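## Task

Pull the carton labelled A34 from the row on the wall shelf and set it on the desk. Every other carton must stay exactly where it was, neither moved nor rotated. The robot must not tip over or finish leaning, or the task fails. The carton must rest on the desk by itself, not be held there by the robot. At the end, open the gripper and back the robot away.

## Robot and tools

ROBOT. A Hello Robot Stretch 4 in a physics simulation. It has one arm: an omni-wheel base, a lift carriage on a vertical mast, a telescoping arm that reaches forward from the carriage, a three-joint wrist (yaw, pitch, roll) and a two-finger gripper. It stands about 1.6 m tall, and the base rim lies within 0.23 m of the base origin. Cameras: head_camera (mast top, facing forward and down; turn the base to look elsewhere), head_left_camera and head_right_camera (fisheyes beside it, aimed more steeply down, showing base and arm), and wrist_camera (looks along the fingers, fingertips near the bottom of its image).

FRAMES. Base frame: origin on the floor under the base centre, x forward, y left, z up. hand_pose is reported in it and marks a point between the open fingertips; with all wrist joints at 0 its axes match the base frame. It may be slightly off. Odometry frame is the base frame at the scene start. base_odometry comes from wheel turns only, so slip looks like motion; heading runs -3.142 to 3.142, left positive.

execute_actions(actions, cameras). actions is a list holding one action or none (empty list just reports state and images). An action holds "base", "joints" or both, plus optional "pace" and "contact_limits"; or only {"end_of_arm": "enable_torque"}, which re-powers wrist or gripper motors that shut off. All motions start together.
- base: exactly one key, an offset from where the base last measured itself: translate_m (metres, forward +, -2 to 2), strafe_m (metres, left +, -2 to 2) or rotate_rad (radians, counter-clockwise +, -3.2 to 3.2).
- joints: one object keyed by joint name, each value an absolute target: lift_m 0 to 1.2 m; arm_m 0 to 0.55 m (extension); wrist_yaw_rad -1.134 to 4.276 (0 forward, + left, 3.14 stowed; above 3.4 the arm may block it); wrist_pitch_rad -1.117 to 4.259 (0 level, 1.57 pointing down); wrist_roll_rad -1.117 to 4.259 (0 fingers level, + clockwise seen from behind); gripper_m -0.038 to 0.141 m, the fingertip gap (below 0 the tips press together). Done tolerances: ±0.004 for lift, arm and gripper, ±0.02 yaw and roll, ±0.05 pitch. Joint targets past a limit are clipped and the result notes it; any other bad value or unknown key rejects the call entirely. Omitted joints or base may still be driving toward an earlier target.
- pace: "slow", "default", "fast" or "max". Base top speeds 0.1/0.3/0.4/0.6 m/s and 1/2/3/4 rad/s; with the lift above 0.2 they shrink, down to 0.3 m/s and 1 rad/s at 1.2.
- contact_limits: only {"arm_m": value}, 0 (gentlest) to 0.75 (firmest), default 0.5; how hard the arm may push before stopping.
- cameras: list of names or "all"; omitted/null means all, [] means none. One action lasts at most 15 s.

wait(seconds 0 to 10): lets time pass without new commands, returns state and images. zoom_image(camera, region [x0,y0,x1,y1] in pixels, top-left origin, at most 504x504): closer look at that camera's latest full image. read_manual: licence texts only. finished_scene(scene): ends the current scene (give its number) after the last command settles; irreversible, and reports success. Replying without a tool call ends everything.

RESULTS. base_status and joint_status: "done" (for the base, wheels turned the full amount even if slipping), "off_target" (stopped short, may still push), "contact_stop_at_<key>" (blocked; that part goes slack, a slack lift can sink, slack wheels can roll), "limit_stop_at_<name>" (e.g. tilt beyond 6 degrees makes lift, arm and wheels slack until upright; own_body means a self-collision guard, move away from the body), "time_out", "torque_fault" (a wrist or gripper motor overloaded and went limp; send enable_torque). on_its_own covers anything not commanded; "held at" is the target held. A reported stop cancels the rest of that reply's calls. turned_by_wheels vs turned_by_imu differing by over ~0.1 rad signals a bump or slip. base_tilt in degrees (forward, right positive), ~1.5 degree fixed bias. lidar_m: 12 distances in 30-degree sectors, first straight ahead, counter-clockwise (4th left, 7th behind, 10th right); "-" means nothing seen or closer than 0.25 m; it sees tabletops but can miss glass and thin legs. wrist_depth_mm: 7x7 grid of median depths, 100 to 2000 mm, top-left first. motor_effort: percent of max, bracket is peak; rest values out of range mean a load or push. A level gripper carrying load shifts wrist_pitch_rad effort away from 0.

GRIPPING. Command gripper_m below the carton width; squeezing harder pulls it toward the wrist. Gripper reading and "done" do not prove a hold; a firm grip shows as a gripper_m effort change. If fingertips snag on a surface below, lift up.

AVOID. Wrist pitch below -0.2 combined with strong roll risks self-collision. To unfold at start, send lift_m 0.4 with wrist_yaw_rad 0 together. Do not drive or turn carrying over 1 kg with arm_m above 0.2, especially at fast paces; avoid sustained pushing with the gripper high. Avoid drops, slams, hard hits, bumping neighbouring cartons, and overloading the wrist (about 2 kg in a level gripper). Fewer seconds of robot motion is better.

Each tool is called after ">>>" by a JSON object that holds its "fn" and its "kwargs".

## Session

>>> {"fn": "execute_actions", "kwargs": {"actions": []}}

Scene clock: 0.00 s.
base_odometry: x=+0.000 y=+0.000 heading=+0.000 (m, m, rad; odometry frame)
turned_by_wheels: +0.000 (rad since the last result)
turned_by_imu: +0.000 (rad since the last result)
base_tilt: forward=-0.4 right=-0.6 (deg)
lidar_m: 1.53 1.86 2.22 2.25 2.02 1.84 1.86 2.24 1.46 1.47 2.08 1.49
base_status: not commanded
joint_positions: lift_m=+0.285 arm_m=+0.001 wrist_yaw_rad=+3.182 wrist_pitch_rad=+0.002 wrist_roll_rad=-0.008 gripper_m=+0.057
joint_status: not commanded
motor_effort: lift_m=+19 arm_m=+0 wrist_yaw_rad=-1 wrist_pitch_rad=-5 wrist_roll_rad=+0 gripper_m=-3 wheel_0=+0 wheel_1=-1 wheel_2=+1 (%)
hand_pose: x=-0.1199 y=+0.0756 z=+0.4623 quat_wxyz=(-0.020, -0.001, -0.004, +1.000) (m; base frame)
wrist_depth_mm: - 138 215 - 1921 1756 1661 / - 110 135 - 1863 1756 1618 / - 110 134 - 1983 1808 1618 / - 121 145 - 1921 1756 1618 / 137 147 - - 1921 1808 1618 / 214 - 220 - 209 1756 1576 / 211 1308 1255 1308 1229 1205 1281
pictures: head_camera, head_left_camera, head_right_camera, wrist_camera
Images, in order (width x height): head_camera 420x560, head_left_camera 420x672, head_right_camera 420x672, wrist_camera 616x392.

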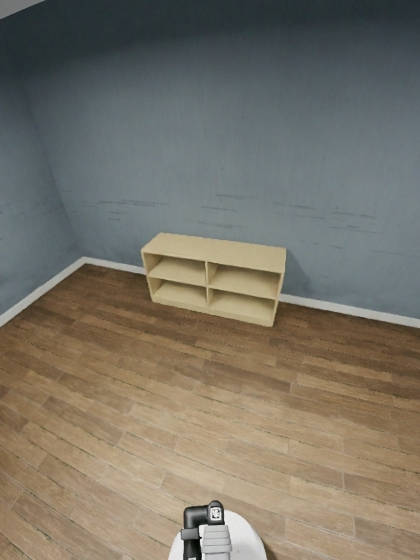

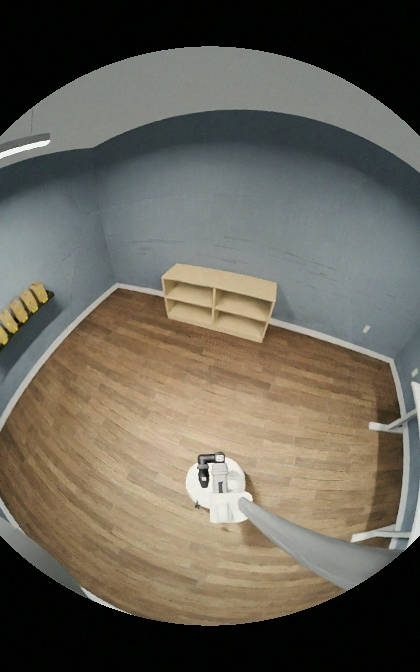

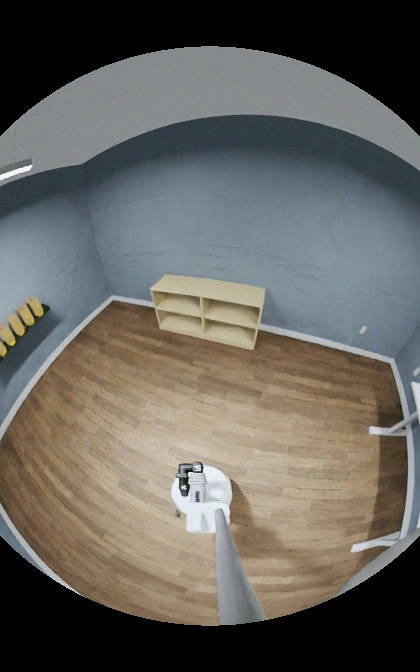

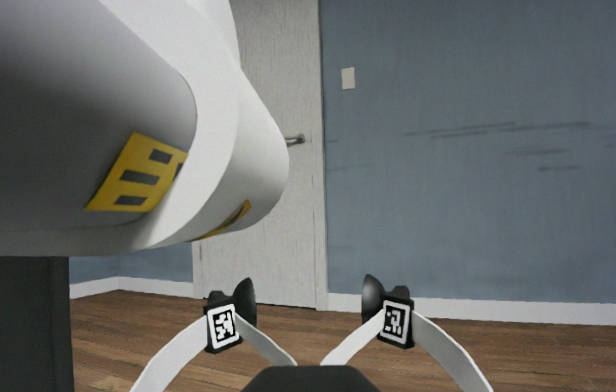

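>>> {"fn": "execute_actions", "kwargs": {"actions": [{"base":{"rotate_rad":1.35},"joints":{"lift_m":0.7,"wrist_yaw_rad":0}}]}}

Scene clock: 2.90 s.
base_odometry: x=+0.000 y=+0.000 heading=+1.349 (m, m, rad; odometry frame)
turned_by_wheels: +1.349 (rad since the last result)
turned_by_imu: +1.345 (rad since the last result)
base_tilt: forward=-0.5 right=-0.5 (deg)
lidar_m: 2.20 2.27 1.82 1.81 1.96 1.51 1.48 1.64 1.92 1.51 1.65 2.22
base_status: done
joint_positions: lift_m=+0.700 arm_m=+0.001 wrist_yaw_rad=+0.001 wrist_pitch_rad=+0.002 wrist_roll_rad=-0.008 gripper_m=+0.057
joint_status: all done
motor_effort: lift_m=+22(22) arm_m=+0(0) wrist_yaw_rad=-2(9) wrist_pitch_rad=-6(6) wrist_roll_rad=+0(0) gripper_m=-2(3) wheel_0=-5(9) wheel_1=-7(11) wheel_2=-7(12) (%)
hand_pose: x=+0.4605 y=-0.0873 z=+0.8774 quat_wxyz=(+1.000, -0.004, +0.001, +0.000) (m; base frame)
wrist_depth_mm: - - - - - - - / - - - - - - - / - - - - - - - / - - - - - - - / - - - - - - - / - - 220 - 208 - - / - - - - - - -
pictures: head_camera, head_left_camera, head_right_camera, wrist_camera
Images, in order (width x height): head_camera 420x560, head_left_camera 420x672, head_right_camera 420x672, wrist_camera 616x392.

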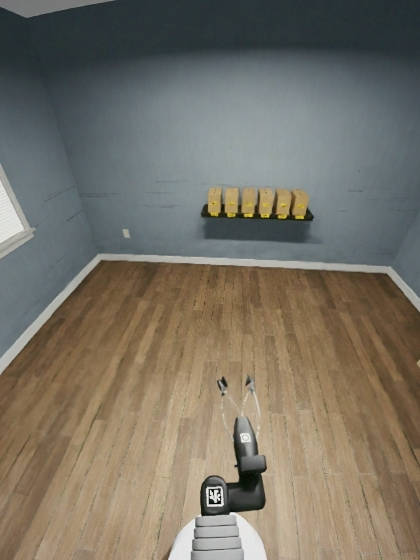

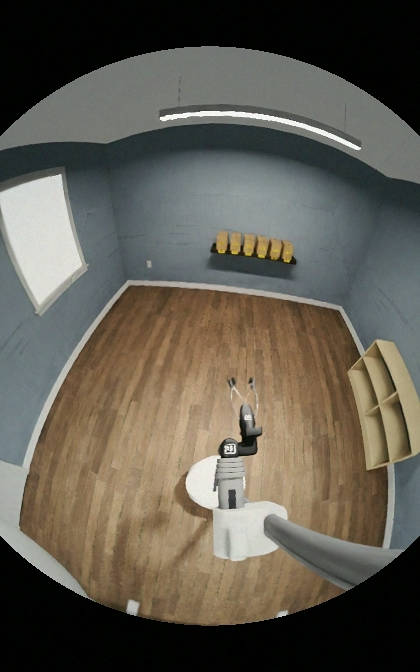

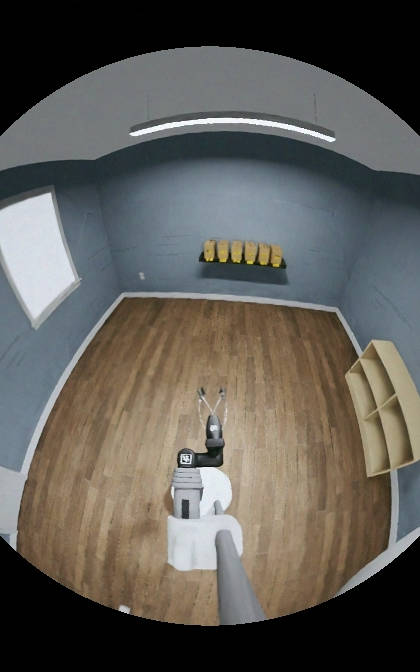

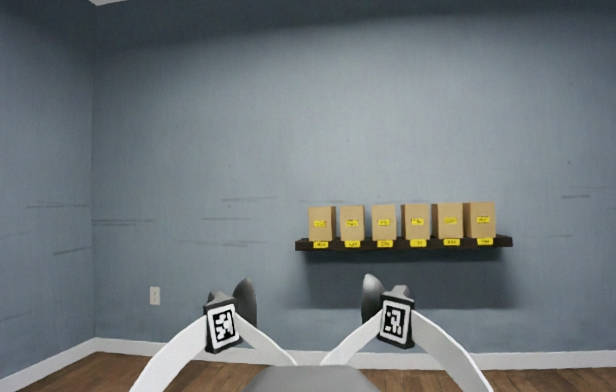

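>>> {"fn": "execute_actions", "kwargs": {"actions": [{"base":{"translate_m":1.2},"pace":"fast"}]}}

>>> {"fn": "zoom_image", "kwargs": {"camera": "wrist_camera", "region": [250,130,616,320]}}

Scene clock: 7.63 s.
base_odometry: x=+0.264 y=+1.170 heading=+1.349 (m, m, rad; odometry frame)
turned_by_wheels: +0.000 (rad since the last result)
turned_by_imu: +0.001 (rad since the last result)
base_tilt: forward=-0.4 right=-0.5 (deg)
lidar_m: 1.01 1.42 1.63 1.61 1.82 2.80 3.49 2.59 1.68 1.65 1.29 1.03
base_status: done
joint_positions: lift_m=+0.700 arm_m=+0.001 wrist_yaw_rad=+0.000 wrist_pitch_rad=+0.002 wrist_roll_rad=-0.008 gripper_m=+0.057
joint_status: not commanded
motor_effort: lift_m=+21(22) arm_m=+0(0) wrist_yaw_rad=-1(3) wrist_pitch_rad=-6(6) wrist_roll_rad=+0(1) gripper_m=-2(4) wheel_0=+3(9) wheel_1=+5(12) wheel_2=-3(16) (%)
hand_pose: x=+0.4605 y=-0.0874 z=+0.8775 quat_wxyz=(+1.000, -0.004, +0.001, +0.000) (m; base frame)
wrist_depth_mm: 1255 1229 1160 1118 1060 1025 991 / 1255 1205 1160 1118 1042 1025 991 / 1255 1205 1138 1098 1060 1025 976 / 1229 1205 1138 1098 1042 991 778 / 1229 1182 1118 831 788 768 741 / 1229 1205 220 831 208 768 732 / 1205 1182 1118 1060 1025 976 976
pictures: head_camera, head_left_camera, head_right_camera, wrist_camera
Images, in order (width x height): head_camera 420x560, head_left_camera 420x672, head_right_camera 420x672, wrist_camera 616x392.

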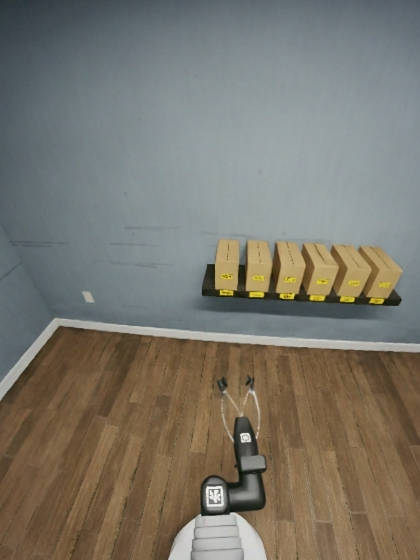

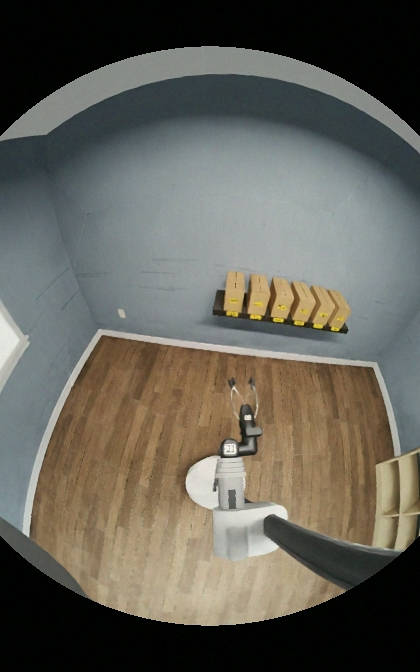

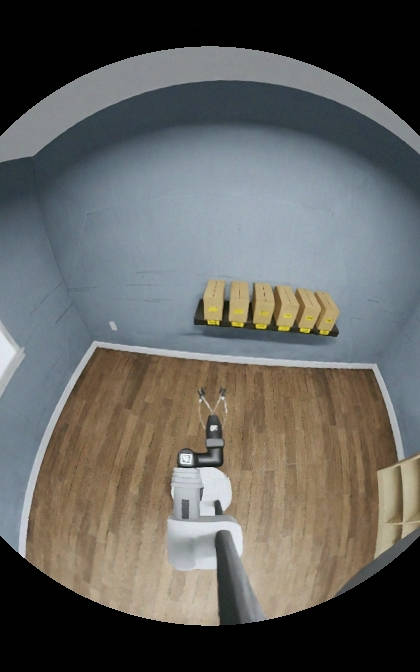

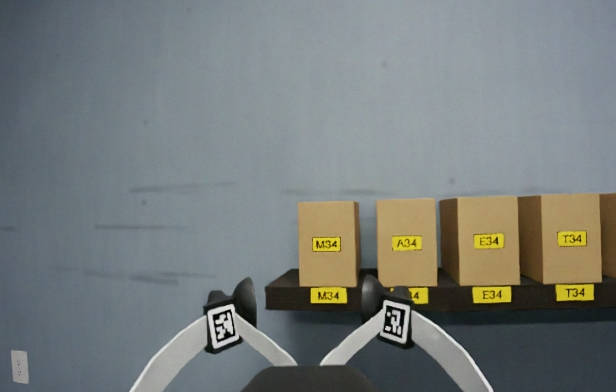

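Region (250, 130, 616, 320) of wrist_camera's 616x392 image, scaled by 1.377; it fills the top 262 rows of this view, and the rest is white.

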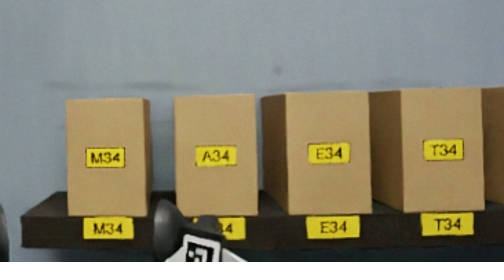

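>>> {"fn": "execute_actions", "kwargs": {"actions": [{"base":{"rotate_rad":-0.15},"joints":{"gripper_m":0.141,"lift_m":0.66}}], "cameras": ["head_camera","wrist_camera"]}}

Scene clock: 10.20 s.
base_odometry: x=+0.264 y=+1.170 heading=+1.200 (m, m, rad; odometry frame)
turned_by_wheels: -0.149 (rad since the last result)
turned_by_imu: -0.149 (rad since the last result)
base_tilt: forward=-0.4 right=-0.5 (deg)
lidar_m: 1.02 1.30 1.70 1.63 1.71 2.34 3.48 2.78 1.75 1.68 1.83 1.05
base_status: done
joint_positions: lift_m=+0.660 arm_m=+0.001 wrist_yaw_rad=+0.000 wrist_pitch_rad=+0.002 wrist_roll_rad=-0.008 gripper_m=+0.141
joint_status: all done
motor_effort: lift_m=+16(19) arm_m=+0(0) wrist_yaw_rad=-1(1) wrist_pitch_rad=-6(6) wrist_roll_rad=+0(0) gripper_m=+1(5) wheel_0=+6(8) wheel_1=+7(11) wheel_2=+5(10) (%)
hand_pose: x=+0.4604 y=-0.0874 z=+0.8379 quat_wxyz=(+1.000, -0.004, +0.001, +0.000) (m; base frame)
wrist_depth_mm: 1118 1118 1118 1118 1098 1078 1078 / 1118 1098 1118 1098 1098 1078 1078 / 1098 1118 1098 1098 1078 1098 1078 / 1098 1118 1118 831 820 842 820 / 1098 1098 831 809 820 820 809 / 1098 219 1098 1078 1078 212 1078 / 1078 1078 1098 154 1060 1060 1060
pictures: head_camera, wrist_camera
Images, in order (width x height): head_camera 420x560, wrist_camera 616x392.

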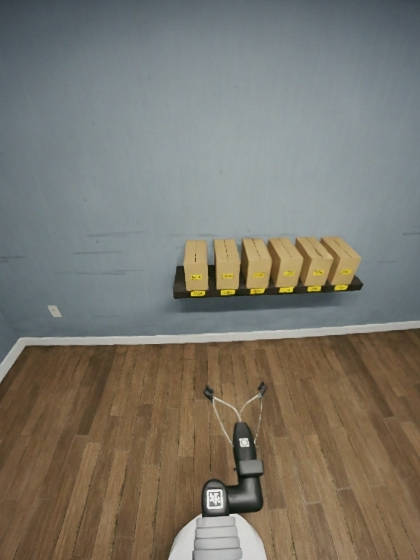

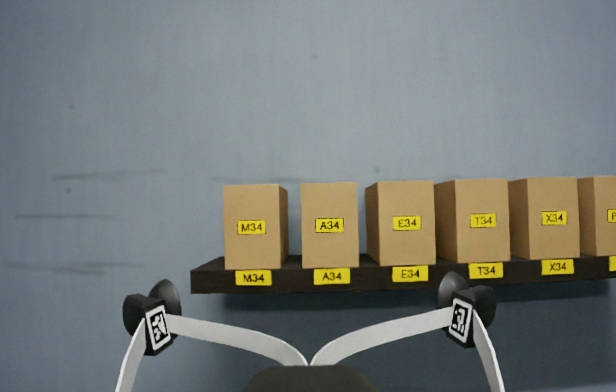

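>>> {"fn": "execute_actions", "kwargs": {"actions": [{"base":{"strafe_m":-0.025},"joints":{"wrist_yaw_rad":-0.025,"lift_m":0.68,"arm_m":0.4}}], "cameras": ["head_camera","wrist_camera"]}}

Scene clock: 13.40 s.
base_odometry: x=+0.287 y=+1.161 heading=+1.200 (m, m, rad; odometry frame)
turned_by_wheels: +0.000 (rad since the last result)
turned_by_imu: -0.001 (rad since the last result)
base_tilt: forward=-0.4 right=-0.5 (deg)
lidar_m: 1.01 1.32 1.73 1.65 1.75 2.42 3.51 2.81 1.71 1.64 1.81 1.06
base_status: done
joint_positions: lift_m=+0.680 arm_m=+0.398 wrist_yaw_rad=-0.025 wrist_pitch_rad=+0.002 wrist_roll_rad=-0.008 gripper_m=+0.141
joint_status: all done
motor_effort: lift_m=+22(21) arm_m=+9(9) wrist_yaw_rad=-1(3) wrist_pitch_rad=-5(6) wrist_roll_rad=+0(0) gripper_m=-1(1) wheel_0=+2(13) wheel_1=-2(12) wheel_2=+0(4) (%)
hand_pose: x=+0.8556 y=-0.0946 z=+0.8575 quat_wxyz=(+1.000, -0.004, +0.001, -0.012) (m; base frame)
wrist_depth_mm: 683 691 683 691 691 691 699 / 683 691 691 691 691 683 691 / 683 691 691 691 699 699 683 / 683 427 466 421 427 427 427 / 683 424 424 421 421 421 421 / 683 220 418 421 421 213 418 / 410 410 413 154 410 415 413
pictures: head_camera, wrist_camera
Images, in order (width x height): head_camera 420x560, wrist_camera 616x392.

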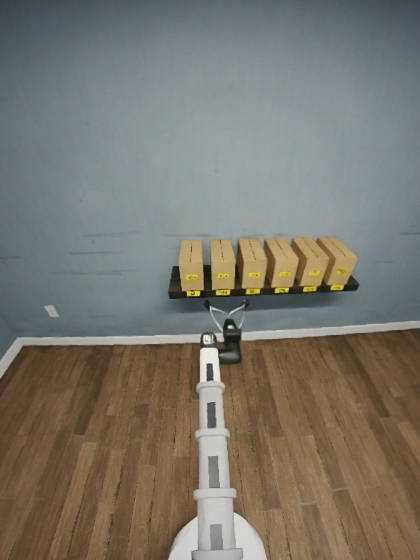

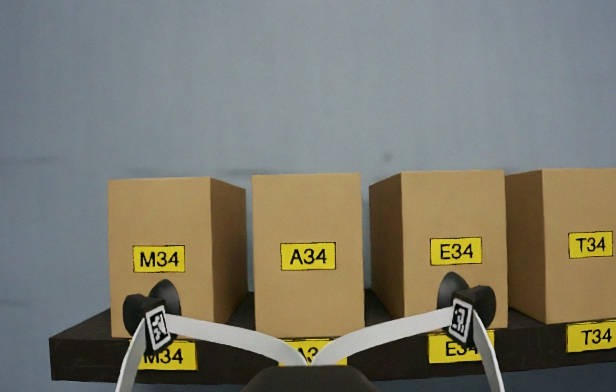

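>>> {"fn": "execute_actions", "kwargs": {"actions": [{"base":{"translate_m":0.16},"joints":{"gripper_m":0.125},"pace":"slow"}], "cameras": ["head_camera","wrist_camera"]}}

>>> {"fn": "zoom_image", "kwargs": {"camera": "head_camera", "region": [160,240,300,360]}}

Scene clock: 16.83 s.
base_odometry: x=+0.345 y=+1.310 heading=+1.201 (m, m, rad; odometry frame)
turned_by_wheels: +0.000 (rad since the last result)
turned_by_imu: -0.001 (rad since the last result)
base_tilt: forward=-0.4 right=-0.6 (deg)
lidar_m: 0.85 1.16 1.61 1.64 1.73 2.40 3.69 2.94 1.72 1.67 1.26 0.90
base_status: done
joint_positions: lift_m=+0.680 arm_m=+0.398 wrist_yaw_rad=-0.025 wrist_pitch_rad=+0.002 wrist_roll_rad=-0.008 gripper_m=+0.125
joint_status: all done
motor_effort: lift_m=+22(22) arm_m=+9(9) wrist_yaw_rad=+0(1) wrist_pitch_rad=-5(6) wrist_roll_rad=+0(0) gripper_m=+0(1) wheel_0=+4(7) wheel_1=+8(10) wheel_2=-7(12) (%)
hand_pose: x=+0.8556 y=-0.0946 z=+0.8575 quat_wxyz=(+1.000, -0.004, +0.001, -0.012) (m; base frame)
wrist_depth_mm: 525 525 525 530 530 530 530 / 525 521 525 525 525 521 525 / 521 521 525 521 521 521 521 / 262 262 262 260 320 263 262 / 260 260 319 262 259 262 259 / 257 259 258 259 259 259 258 / 257 257 281 204 258 259 258
pictures: head_camera, wrist_camera
Images, in order (width x height): head_camera 420x560, wrist_camera 616x392.

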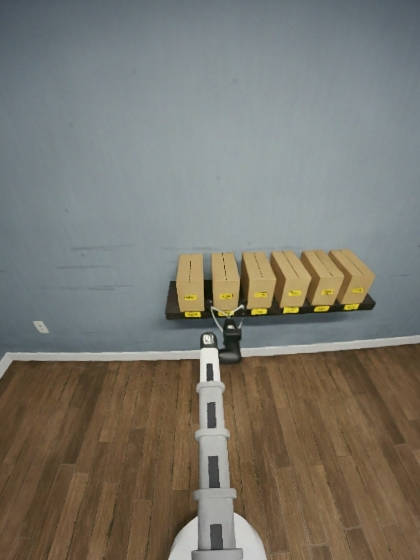

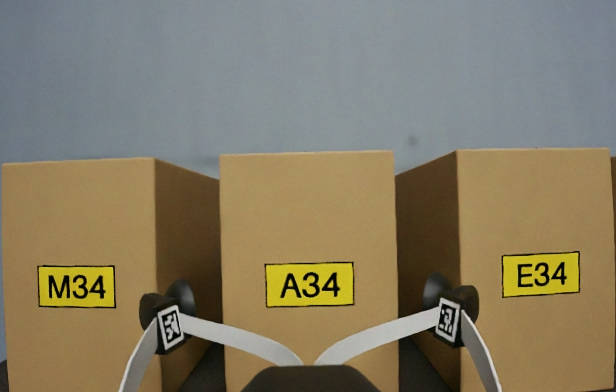

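Region (160, 240, 300, 360) of head_camera's 420x560 image, scaled by 3.600, with more detail than that image has; it fills the top 432 rows of this view, and the rest is white.

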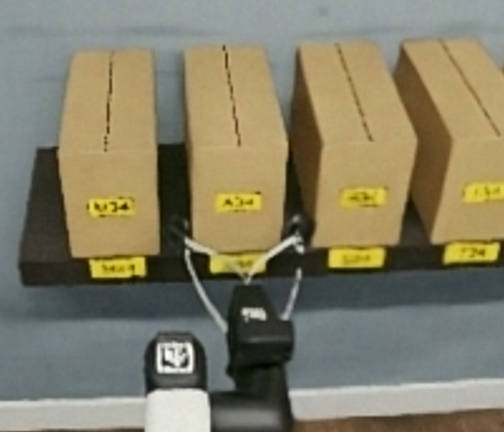

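>>> {"fn": "execute_actions", "kwargs": {"actions": [{"joints":{"gripper_m":0.112,"arm_m":0.42},"pace":"slow"}], "cameras": ["wrist_camera"]}}

>>> {"fn": "execute_actions", "kwargs": {"actions": [{"joints":{"arm_m":0.465},"pace":"slow","contact_limits":{"arm_m":0.15}}], "cameras": ["head_camera","wrist_camera"]}}

Scene clock: 19.03 s.
base_odometry: x=+0.345 y=+1.310 heading=+1.201 (m, m, rad; odometry frame)
turned_by_wheels: +0.000 (rad since the last result)
turned_by_imu: -0.001 (rad since the last result)
base_tilt: forward=-0.4 right=-0.6 (deg)
lidar_m: 0.84 1.18 1.61 1.65 1.72 2.39 3.68 2.92 1.72 1.65 1.23 0.91
base_status: not commanded
joint_positions: lift_m=+0.680 arm_m=+0.418 wrist_yaw_rad=-0.025 wrist_pitch_rad=+0.002 wrist_roll_rad=-0.008 gripper_m=+0.112
joint_status: all done
motor_effort: lift_m=+22(22) arm_m=+9(9) wrist_yaw_rad=-1(0) wrist_pitch_rad=-5(5) wrist_roll_rad=+1(0) gripper_m=+0(1) wheel_0=+4(4) wheel_1=+8(8) wheel_2=-7(7) (%)
hand_pose: x=+0.8756 y=-0.0946 z=+0.8575 quat_wxyz=(+1.000, -0.004, +0.001, -0.012) (m; base frame)
wrist_depth_mm: 504 508 508 508 504 512 508 / 504 504 504 504 504 504 504 / 500 504 500 500 500 504 504 / 241 241 241 241 242 243 242 / 240 240 240 240 241 241 241 / 238 238 238 239 239 238 240 / 236 237 237 194 238 239 238
pictures: wrist_camera
Images, in order (width x height): wrist_camera 616x392.

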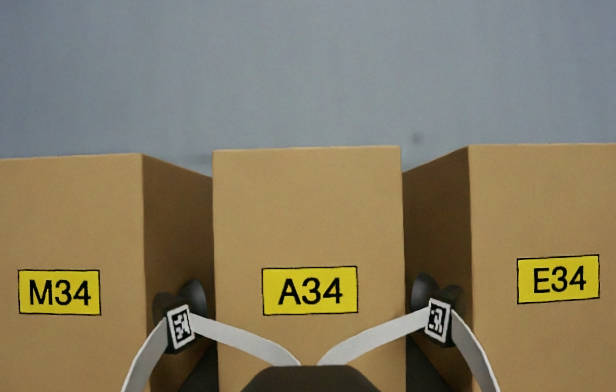

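Scene clock: 20.67 s.
base_odometry: x=+0.345 y=+1.310 heading=+1.201 (m, m, rad; odometry frame)
turned_by_wheels: +0.000 (rad since the last result)
turned_by_imu: -0.001 (rad since the last result)
base_tilt: forward=-0.4 right=-0.6 (deg)
lidar_m: 0.85 1.16 1.62 1.63 1.72 2.40 3.69 2.91 1.75 1.64 1.25 0.90
base_status: not commanded
joint_positions: lift_m=+0.680 arm_m=+0.463 wrist_yaw_rad=-0.026 wrist_pitch_rad=+0.002 wrist_roll_rad=-0.008 gripper_m=+0.112
joint_status: all done
motor_effort: lift_m=+22(22) arm_m=+10(9) wrist_yaw_rad=+2(3) wrist_pitch_rad=-6(6) wrist_roll_rad=+1(0) gripper_m=+0(1) wheel_0=+4(4) wheel_1=+8(8) wheel_2=-7(7) (%)
contact_limits: arm_m 0.15
hand_pose: x=+0.9203 y=-0.0949 z=+0.8575 quat_wxyz=(+1.000, -0.004, +0.001, -0.013) (m; base frame)
wrist_depth_mm: 459 462 459 459 462 462 459 / 459 455 455 455 455 459 459 / 455 455 203 202 455 459 199 / 196 227 201 201 202 224 198 / 195 224 201 199 200 225 196 / 194 203 200 199 200 196 195 / 193 193 199 199 198 195 -
pictures: head_camera, wrist_camera
Images, in order (width x height): head_camera 420x560, wrist_camera 616x392.

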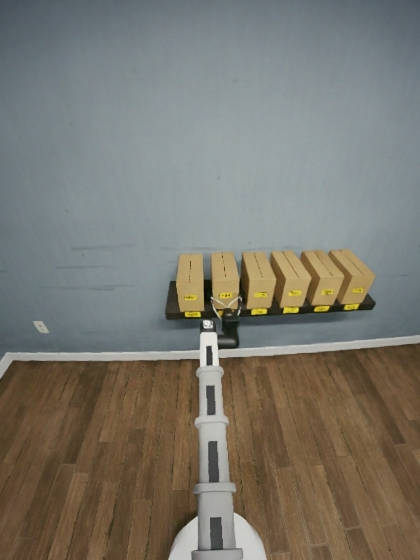

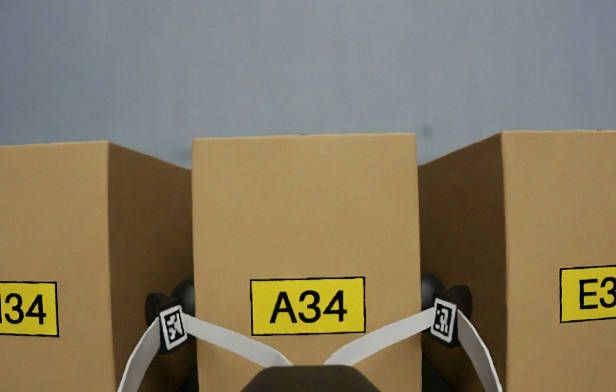

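>>> {"fn": "execute_actions", "kwargs": {"actions": [{"joints":{"gripper_m":0.02}}], "cameras": ["wrist_camera"]}}

>>> {"fn": "execute_actions", "kwargs": {"actions": [{"joints":{"lift_m":0.70},"pace":"slow"}], "cameras": ["head_camera","wrist_camera"]}}

Scene clock: 22.80 s.
base_odometry: x=+0.345 y=+1.310 heading=+1.201 (m, m, rad; odometry frame)
turned_by_wheels: +0.000 (rad since the last result)
turned_by_imu: -0.001 (rad since the last result)
base_tilt: forward=-0.4 right=-0.6 (deg)
lidar_m: 0.85 1.17 1.59 1.64 1.72 2.42 3.67 2.91 1.72 1.66 1.23 0.90
base_status: not commanded
joint_positions: lift_m=+0.680 arm_m=+0.463 wrist_yaw_rad=-0.025 wrist_pitch_rad=+0.002 wrist_roll_rad=-0.008 gripper_m=+0.021
joint_status: all done
motor_effort: lift_m=+22(22) arm_m=+9(10) wrist_yaw_rad=+0(2) wrist_pitch_rad=-6(6) wrist_roll_rad=+0(0) gripper_m=-36(34) wheel_0=+4(4) wheel_1=+8(8) wheel_2=-7(7) (%)
hand_pose: x=+0.9206 y=-0.0946 z=+0.8574 quat_wxyz=(+1.000, -0.004, +0.001, -0.013) (m; base frame)
wrist_depth_mm: 459 462 462 462 462 459 459 / 455 459 459 459 459 459 462 / 452 459 174 174 174 452 198 / 196 226 173 173 173 224 196 / 195 224 173 173 172 225 196 / 194 195 172 171 172 187 195 / 141 163 171 171 171 194 -
pictures: wrist_camera
Images, in order (width x height): wrist_camera 616x392.

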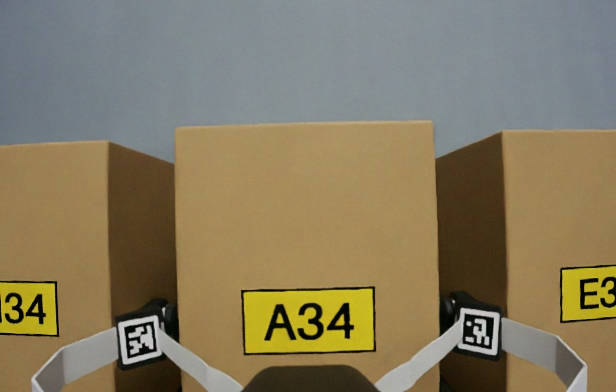

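Scene clock: 23.73 s.
base_odometry: x=+0.345 y=+1.310 heading=+1.201 (m, m, rad; odometry frame)
turned_by_wheels: +0.000 (rad since the last result)
turned_by_imu: +0.000 (rad since the last result)
base_tilt: forward=-0.4 right=-0.6 (deg)
lidar_m: 0.86 1.16 1.60 1.63 1.73 2.42 3.70 2.94 1.73 1.66 1.24 0.90
base_status: not commanded
joint_positions: lift_m=+0.700 arm_m=+0.463 wrist_yaw_rad=-0.025 wrist_pitch_rad=+0.004 wrist_roll_rad=-0.008 gripper_m=+0.021
joint_status: all done
motor_effort: lift_m=+22(23) arm_m=+9(9) wrist_yaw_rad=+0(0) wrist_pitch_rad=-11(12) wrist_roll_rad=-1(0) gripper_m=-36(35) wheel_0=+4(4) wheel_1=+8(8) wheel_2=-8(8) (%)
hand_pose: x=+0.9206 y=-0.0946 z=+0.8768 quat_wxyz=(+1.000, -0.004, +0.002, -0.013) (m; base frame)
wrist_depth_mm: 455 459 462 459 459 462 459 / 455 455 455 455 462 459 455 / 452 455 178 178 178 459 455 / 196 245 176 176 176 224 196 / 195 224 174 174 174 225 196 / 194 195 172 171 172 187 195 / 141 163 170 171 170 181 -
pictures: head_camera, wrist_camera
Images, in order (width x height): head_camera 420x560, wrist_camera 616x392.

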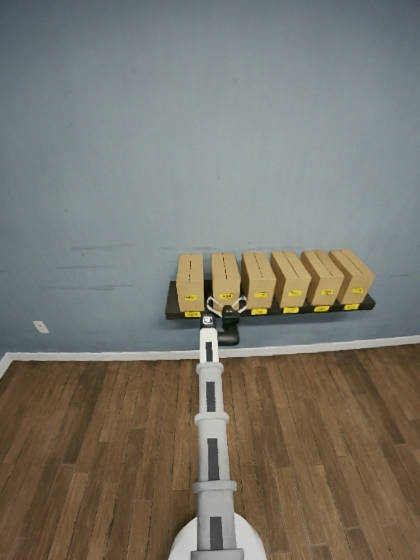

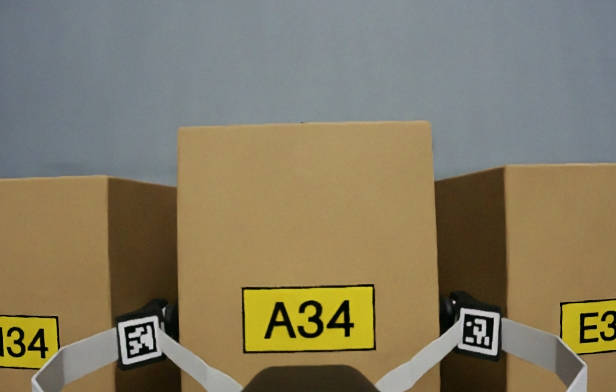

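>>> {"fn": "execute_actions", "kwargs": {"actions": [{"joints":{"lift_m":0.685,"arm_m":0.40},"pace":"slow"}], "cameras": []}}

>>> {"fn": "execute_actions", "kwargs": {"actions": [{"joints":{"gripper_m":0.141,"lift_m":0.68}}], "cameras": ["head_camera","wrist_camera"]}}

Scene clock: 26.00 s.
base_odometry: x=+0.345 y=+1.310 heading=+1.201 (m, m, rad; odometry frame)
turned_by_wheels: +0.000 (rad since the last result)
turned_by_imu: -0.001 (rad since the last result)
base_tilt: forward=-0.4 right=-0.5 (deg)
lidar_m: 0.78 1.16 1.60 1.64 1.71 2.39 3.68 2.92 1.73 1.67 1.23 0.90
base_status: not commanded
joint_positions: lift_m=+0.685 arm_m=+0.402 wrist_yaw_rad=-0.025 wrist_pitch_rad=+0.004 wrist_roll_rad=-0.008 gripper_m=+0.021
joint_status: all done
motor_effort: lift_m=+16(20) arm_m=-9(7) wrist_yaw_rad=+0(1) wrist_pitch_rad=-11(13) wrist_roll_rad=+0(0) gripper_m=-36(37) wheel_0=+4(4) wheel_1=+8(8) wheel_2=-7(7) (%)
hand_pose: x=+0.8587 y=-0.0946 z=+0.8623 quat_wxyz=(+1.000, -0.004, +0.002, -0.013) (m; base frame)
wrist_depth_mm: 521 517 525 525 521 521 521 / 521 525 521 521 517 521 521 / 512 521 176 176 177 517 525 / 257 258 175 174 174 260 258 / 256 256 173 174 173 257 258 / 255 255 172 172 172 189 256 / 141 163 170 170 170 213 -
pictures: none
No camera images: the call's "cameras" was empty. Leave "cameras" out to get every camera's image.

Scene clock: 28.20 s.
base_odometry: x=+0.345 y=+1.310 heading=+1.201 (m, m, rad; odometry frame)
turned_by_wheels: +0.000 (rad since the last result)
turned_by_imu: -0.001 (rad since the last result)
base_tilt: forward=-0.4 right=-0.6 (deg)
lidar_m: 0.81 1.16 1.62 1.64 1.73 2.41 3.69 2.91 1.72 1.66 1.25 0.90
base_status: not commanded
joint_positions: lift_m=+0.680 arm_m=+0.402 wrist_yaw_rad=-0.025 wrist_pitch_rad=+0.002 wrist_roll_rad=-0.008 gripper_m=+0.141
joint_status: all done
motor_effort: lift_m=+16(17) arm_m=-9(9) wrist_yaw_rad=-1(1) wrist_pitch_rad=-7(11) wrist_roll_rad=+0(0) gripper_m=+1(34) wheel_0=+4(4) wheel_1=+8(8) wheel_2=-7(7) (%)
hand_pose: x=+0.8587 y=-0.0946 z=+0.8578 quat_wxyz=(+1.000, -0.004, +0.001, -0.013) (m; base frame)
wrist_depth_mm: 525 525 521 525 521 525 525 / 521 521 521 521 525 517 521 / 521 517 521 204 517 517 517 / 258 258 203 203 203 259 258 / 257 257 202 202 202 258 258 / 256 219 201 200 200 212 256 / 255 253 199 154 200 256 255
pictures: head_camera, wrist_camera
Images, in order (width x height): head_camera 420x560, wrist_camera 616x392.

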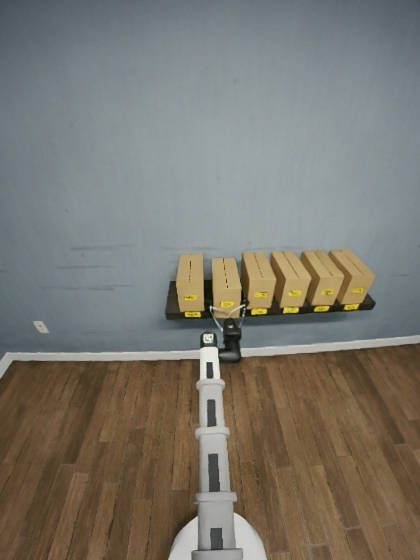

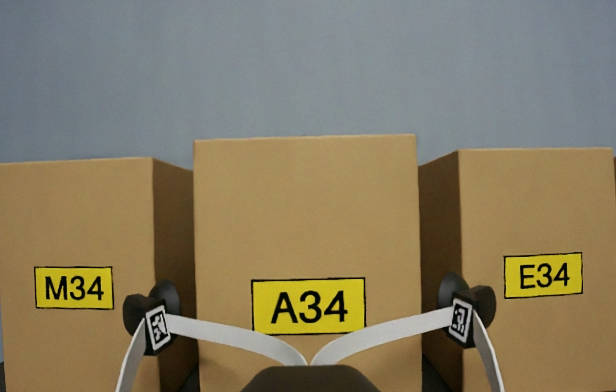

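>>> {"fn": "execute_actions", "kwargs": {"actions": [{"joints":{"arm_m":0.418},"pace":"slow"}], "cameras": []}}

>>> {"fn": "execute_actions", "kwargs": {"actions": [{"joints":{"gripper_m":-0.02}}], "cameras": []}}

>>> {"fn": "execute_actions", "kwargs": {"actions": [{"joints":{"lift_m":0.72},"pace":"slow"}], "cameras": ["head_camera","wrist_camera"]}}

Scene clock: 29.73 s.
base_odometry: x=+0.345 y=+1.310 heading=+1.201 (m, m, rad; odometry frame)
turned_by_wheels: +0.000 (rad since the last result)
turned_by_imu: -0.001 (rad since the last result)
base_tilt: forward=-0.4 right=-0.6 (deg)
lidar_m: 0.81 1.17 1.61 1.64 1.71 2.39 3.67 2.92 1.72 1.64 1.24 0.90
base_status: not commanded
joint_positions: lift_m=+0.680 arm_m=+0.416 wrist_yaw_rad=-0.025 wrist_pitch_rad=+0.002 wrist_roll_rad=-0.008 gripper_m=+0.141
joint_status: all done
motor_effort: lift_m=+17(16) arm_m=+9(9) wrist_yaw_rad=+1(0) wrist_pitch_rad=-6(7) wrist_roll_rad=+1(0) gripper_m=+2(0) wheel_0=+4(4) wheel_1=+8(8) wheel_2=-7(7) (%)
hand_pose: x=+0.8735 y=-0.0946 z=+0.8578 quat_wxyz=(+1.000, -0.004, +0.001, -0.013) (m; base frame)
wrist_depth_mm: 512 512 508 512 512 508 508 / 504 508 504 508 504 504 504 / 504 504 189 189 188 508 508 / 243 244 188 188 187 245 244 / 242 242 186 186 186 244 242 / 240 220 186 186 185 213 241 / 240 239 185 155 185 241 241
pictures: none
No camera images: the call's "cameras" was empty. Leave "cameras" out to get every camera's image.

Scene clock: 32.23 s.
base_odometry: x=+0.345 y=+1.310 heading=+1.201 (m, m, rad; odometry frame)
turned_by_wheels: +0.000 (rad since the last result)
turned_by_imu: -0.001 (rad since the last result)
base_tilt: forward=-0.4 right=-0.6 (deg)
lidar_m: 0.76 1.17 1.61 1.64 1.73 2.41 3.67 2.93 1.72 1.64 1.24 0.90
base_status: not commanded
joint_positions: lift_m=+0.680 arm_m=+0.416 wrist_yaw_rad=-0.025 wrist_pitch_rad=+0.002 wrist_roll_rad=-0.008 gripper_m=-0.019
joint_status: all done
motor_effort: lift_m=+17(17) arm_m=+9(9) wrist_yaw_rad=+0(0) wrist_pitch_rad=-7(7) wrist_roll_rad=+0(0) gripper_m=-40(41) wheel_0=+4(4) wheel_1=+8(8) wheel_2=-7(7) (%)
hand_pose: x=+0.8736 y=-0.0946 z=+0.8578 quat_wxyz=(+1.000, -0.004, +0.001, -0.013) (m; base frame)
wrist_depth_mm: 508 508 512 508 504 508 504 / 504 508 508 504 504 508 508 / 500 504 154 154 154 504 504 / 242 243 153 154 153 244 244 / 243 242 153 153 153 243 243 / 241 240 152 152 152 181 241 / 140 153 151 151 151 154 -
pictures: none
No camera images: the call's "cameras" was empty. Leave "cameras" out to get every camera's image.

Scene clock: 33.40 s.
base_odometry: x=+0.345 y=+1.310 heading=+1.201 (m, m, rad; odometry frame)
turned_by_wheels: +0.000 (rad since the last result)
turned_by_imu: +0.000 (rad since the last result)
base_tilt: forward=-0.4 right=-0.6 (deg)
lidar_m: 0.79 1.16 1.61 1.63 1.71 2.42 3.68 2.94 1.72 1.66 1.24 0.90
base_status: not commanded
joint_positions: lift_m=+0.720 arm_m=+0.416 wrist_yaw_rad=-0.025 wrist_pitch_rad=+0.004 wrist_roll_rad=-0.008 gripper_m=-0.019
joint_status: all done
motor_effort: lift_m=+22(21) arm_m=+8(9) wrist_yaw_rad=-1(0) wrist_pitch_rad=-12(11) wrist_roll_rad=+0(0) gripper_m=-39(41) wheel_0=+4(4) wheel_1=+8(8) wheel_2=-7(7) (%)
hand_pose: x=+0.8736 y=-0.0946 z=+0.8968 quat_wxyz=(+1.000, -0.004, +0.002, -0.013) (m; base frame)
wrist_depth_mm: 504 508 504 504 508 508 504 / 504 508 508 504 508 504 504 / 500 500 157 157 157 504 504 / 500 500 155 156 156 500 500 / 242 242 154 154 154 242 242 / 240 240 152 152 152 180 241 / 140 153 151 151 151 154 -
pictures: head_camera, wrist_camera
Images, in order (width x height): head_camera 420x560, wrist_camera 616x392.

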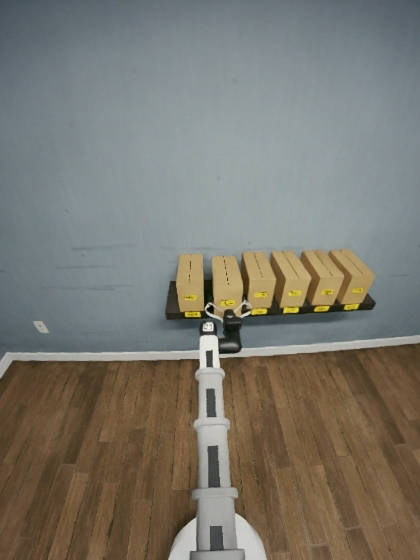

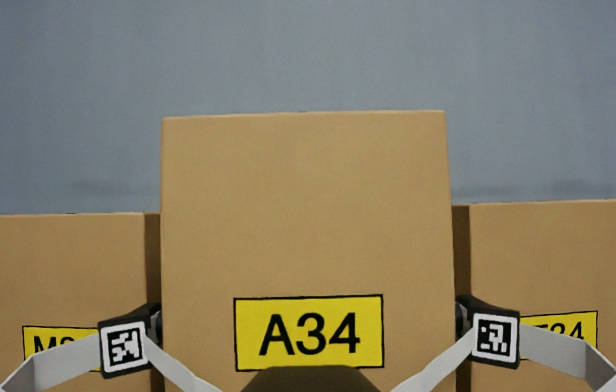

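Held well. Retract and turn to the desk behind.

>>> {"fn": "execute_actions", "kwargs": {"actions": [{"joints":{"arm_m":0.02}}], "cameras": []}}

>>> {"fn": "execute_actions", "kwargs": {"actions": [{"base":{"rotate_rad":-3.0},"pace":"slow"}], "cameras": ["head_camera","head_left_camera"]}}

Scene clock: 36.00 s.
base_odometry: x=+0.345 y=+1.310 heading=+1.201 (m, m, rad; odometry frame)
turned_by_wheels: +0.000 (rad since the last result)
turned_by_imu: -0.001 (rad since the last result)
base_tilt: forward=-0.4 right=-0.5 (deg)
lidar_m: 0.39 1.18 1.61 1.64 1.74 2.40 3.68 2.91 1.74 1.66 1.25 0.42
base_status: not commanded
joint_positions: lift_m=+0.720 arm_m=+0.022 wrist_yaw_rad=-0.025 wrist_pitch_rad=+0.004 wrist_roll_rad=-0.008 gripper_m=-0.019
joint_status: all done
motor_effort: lift_m=+22(22) arm_m=-9(10) wrist_yaw_rad=+0(1) wrist_pitch_rad=-12(12) wrist_roll_rad=+0(0) gripper_m=-38(39) wheel_0=+4(4) wheel_1=+8(8) wheel_2=-8(8) (%)
hand_pose: x=+0.4786 y=-0.0946 z=+0.8967 quat_wxyz=(+1.000, -0.004, +0.002, -0.013) (m; base frame)
wrist_depth_mm: 917 917 917 931 917 931 917 / 917 917 917 904 904 917 917 / 904 904 157 157 157 917 904 / 904 904 156 155 155 904 917 / 891 904 154 154 154 647 661 / 891 904 152 152 152 181 634 / 140 153 151 151 151 154 -
pictures: none
No camera images: the call's "cameras" was empty. Leave "cameras" out to get every camera's image.

Scene clock: 40.27 s.
base_odometry: x=+0.345 y=+1.310 heading=-1.798 (m, m, rad; odometry frame)
turned_by_wheels: -2.999 (rad since the last result)
turned_by_imu: -2.993 (rad since the last result)
base_tilt: forward=-0.5 right=-0.6 (deg)
lidar_m: 0.38 2.13 1.67 1.66 1.12 0.87 0.88 1.24 1.64 1.62 1.83 0.41
base_status: done
joint_positions: lift_m=+0.720 arm_m=+0.022 wrist_yaw_rad=-0.025 wrist_pitch_rad=+0.004 wrist_roll_rad=-0.008 gripper_m=-0.019
joint_status: not commanded
motor_effort: lift_m=+22(22) arm_m=-9(9) wrist_yaw_rad=+0(0) wrist_pitch_rad=-12(13) wrist_roll_rad=+0(0) gripper_m=-42(40) wheel_0=+4(10) wheel_1=+7(11) wheel_2=+5(11) (%)
hand_pose: x=+0.4787 y=-0.0946 z=+0.8967 quat_wxyz=(+1.000, -0.004, +0.002, -0.013) (m; base frame)
wrist_depth_mm: - - - - - - - / - - - - - - - / - - 158 157 157 - - / - - 155 155 155 - - / - - 154 154 154 - - / - - 152 152 152 181 - / 140 152 151 151 151 154 -
pictures: head_camera, head_left_camera
Images, in order (width x height): head_camera 420x560, head_left_camera 420x672.

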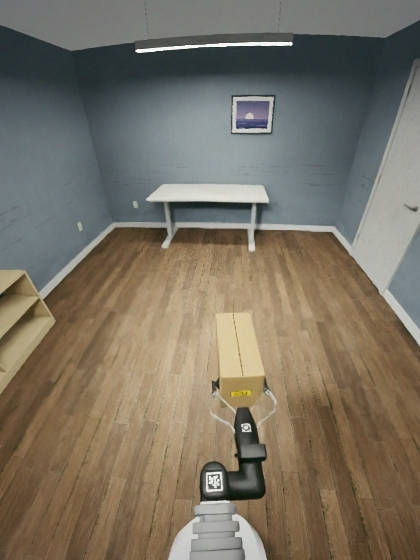

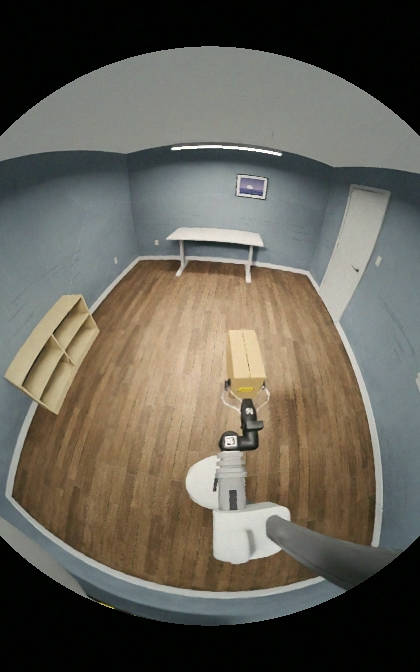

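>>> {"fn": "execute_actions", "kwargs": {"actions": [{"base":{"translate_m":2.0},"joints":{"lift_m":0.8}}]}}

Scene clock: 48.60 s.
base_odometry: x=-0.104 y=-0.638 heading=-1.797 (m, m, rad; odometry frame)
turned_by_wheels: +0.000 (rad since the last result)
turned_by_imu: +0.001 (rad since the last result)
base_tilt: forward=-0.4 right=-0.5 (deg)
lidar_m: 0.40 0.88 1.82 1.60 1.56 3.00 3.12 2.37 1.94 1.86 1.00 0.40
base_status: done
joint_positions: lift_m=+0.800 arm_m=+0.022 wrist_yaw_rad=-0.025 wrist_pitch_rad=+0.004 wrist_roll_rad=-0.008 gripper_m=-0.019
joint_status: all done
motor_effort: lift_m=+21(27) arm_m=-9(9) wrist_yaw_rad=-1(1) wrist_pitch_rad=-12(12) wrist_roll_rad=+0(0) gripper_m=-40(38) wheel_0=+4(9) wheel_1=+7(12) wheel_2=-4(16) (%)
hand_pose: x=+0.4786 y=-0.0946 z=+0.9768 quat_wxyz=(+1.000, -0.004, +0.002, -0.013) (m; base frame)
wrist_depth_mm: 1618 1576 1464 1430 1366 1336 1336 / 1537 1537 1499 1464 1397 1336 1308 / 1537 1499 157 157 157 1336 1281 / 1576 1464 155 156 155 1308 1281 / 1537 1464 154 154 154 1281 1308 / 1537 1078 152 152 152 180 1160 / 140 152 151 151 151 154 -
pictures: head_camera, head_left_camera, head_right_camera, wrist_camera
Images, in order (width x height): head_camera 420x560, head_left_camera 420x672, head_right_camera 420x672, wrist_camera 616x392.

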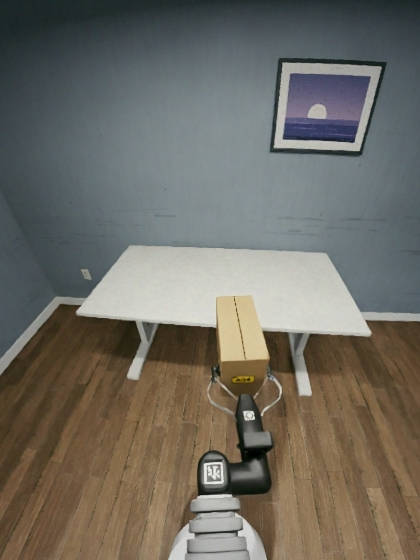

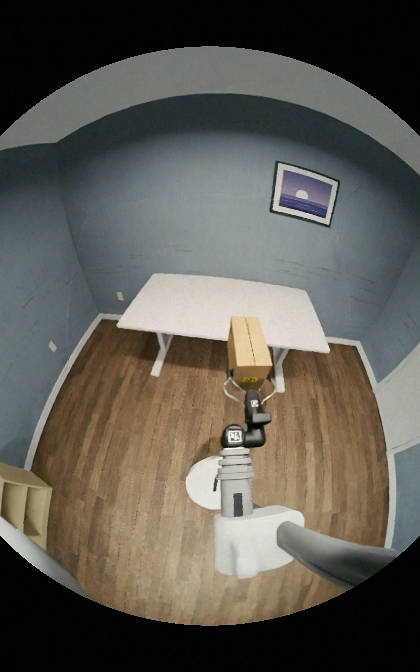

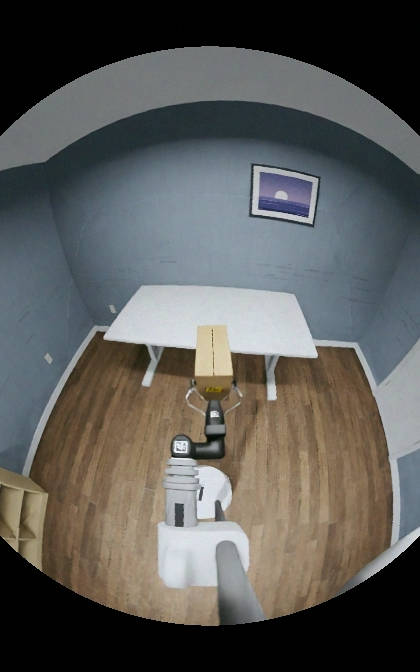

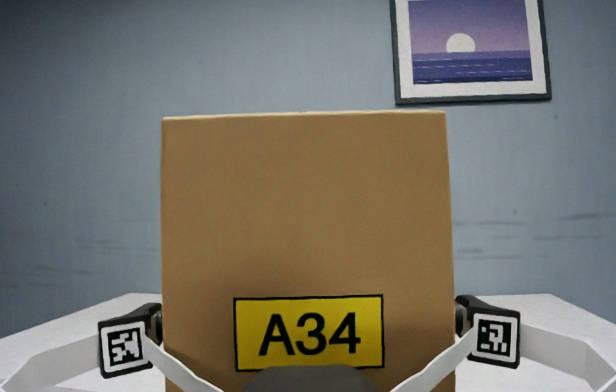

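>>> {"fn": "execute_actions", "kwargs": {"actions": [{"base":{"translate_m":0.3},"joints":{"arm_m":0.32,"lift_m":0.74}}], "cameras": []}}

>>> {"fn": "execute_actions", "kwargs": {"actions": [{"joints":{"lift_m":0.675},"pace":"slow"}]}}

Scene clock: 52.77 s.
base_odometry: x=-0.172 y=-0.930 heading=-1.797 (m, m, rad; odometry frame)
turned_by_wheels: +0.001 (rad since the last result)
turned_by_imu: +0.000 (rad since the last result)
base_tilt: forward=-0.4 right=-0.6 (deg)
lidar_m: 0.53 0.59 0.92 1.76 1.67 2.32 3.45 2.52 1.97 1.89 0.67 0.54
base_status: done
joint_positions: lift_m=+0.740 arm_m=+0.319 wrist_yaw_rad=-0.025 wrist_pitch_rad=+0.004 wrist_roll_rad=-0.008 gripper_m=-0.019
joint_status: all done
motor_effort: lift_m=+17(20) arm_m=+8(10) wrist_yaw_rad=-1(1) wrist_pitch_rad=-12(12) wrist_roll_rad=+0(0) gripper_m=-38(39) wheel_0=+5(10) wheel_1=+6(12) wheel_2=-4(15) (%)
hand_pose: x=+0.7756 y=-0.0945 z=+0.9172 quat_wxyz=(+1.000, -0.004, +0.002, -0.012) (m; base frame)
wrist_depth_mm: 891 866 820 809 778 759 741 / 891 854 842 798 778 759 732 / 866 854 157 157 157 750 723 / 866 854 155 155 155 741 741 / 878 831 154 154 154 750 723 / 866 831 153 152 152 181 715 / 140 153 151 151 151 154 -
pictures: none
No camera images: the call's "cameras" was empty. Leave "cameras" out to get every camera's image.

Scene clock: 54.20 s.
base_odometry: x=-0.172 y=-0.930 heading=-1.797 (m, m, rad; odometry frame)
turned_by_wheels: +0.000 (rad since the last result)
turned_by_imu: +0.000 (rad since the last result)
base_tilt: forward=-0.5 right=-0.6 (deg)
lidar_m: 0.53 0.58 0.92 1.73 1.66 2.33 3.44 2.48 1.97 1.91 0.67 0.53
base_status: not commanded
joint_positions: lift_m=+0.675 arm_m=+0.319 wrist_yaw_rad=-0.025 wrist_pitch_rad=+0.004 wrist_roll_rad=-0.008 gripper_m=-0.019
joint_status: all done
motor_effort: lift_m=+17(18) arm_m=+9(8) wrist_yaw_rad=-1(1) wrist_pitch_rad=-11(12) wrist_roll_rad=+0(0) gripper_m=-39(38) wheel_0=+5(5) wheel_1=+6(6) wheel_2=-4(4) (%)
hand_pose: x=+0.7756 y=-0.0945 z=+0.8522 quat_wxyz=(+1.000, -0.004, +0.002, -0.012) (m; base frame)
wrist_depth_mm: 878 854 831 809 778 750 741 / 866 854 820 798 788 750 741 / 878 854 157 157 157 750 723 / 878 854 155 156 156 750 723 / 866 842 154 154 154 741 723 / 723 640 153 153 153 181 634 / 140 152 151 151 151 154 -
pictures: head_camera, head_left_camera, head_right_camera, wrist_camera
Images, in order (width x height): head_camera 420x560, head_left_camera 420x672, head_right_camera 420x672, wrist_camera 616x392.

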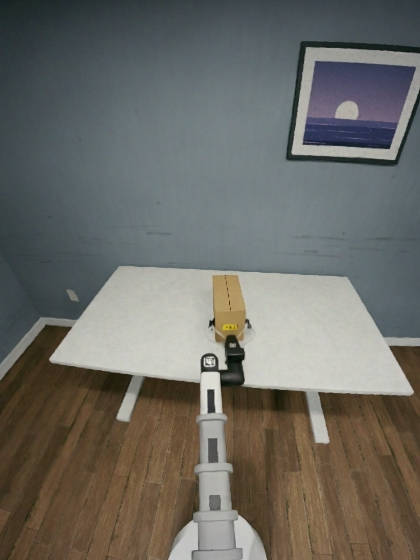

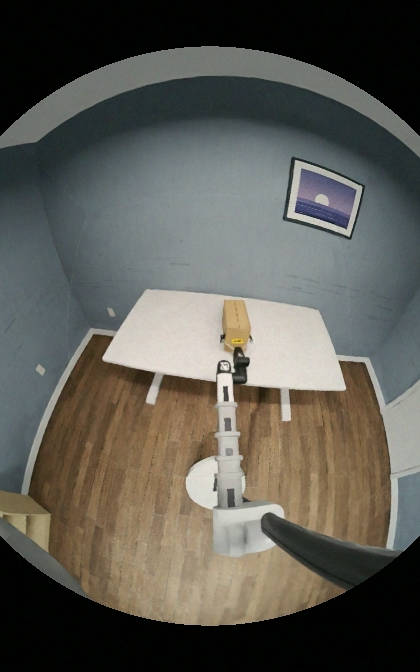

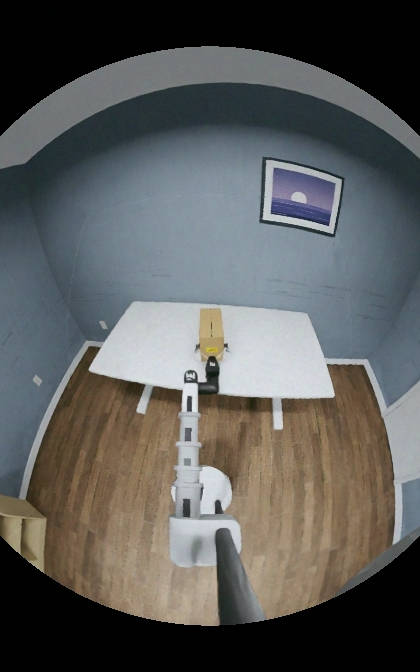

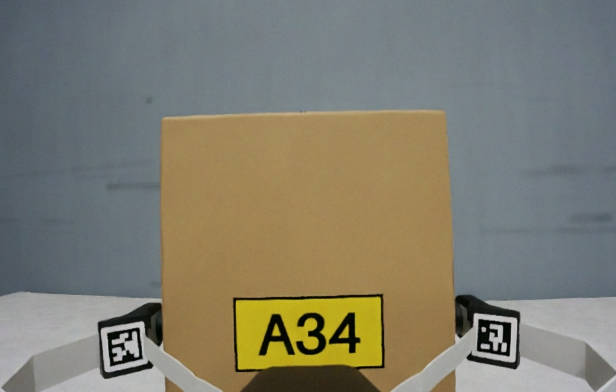

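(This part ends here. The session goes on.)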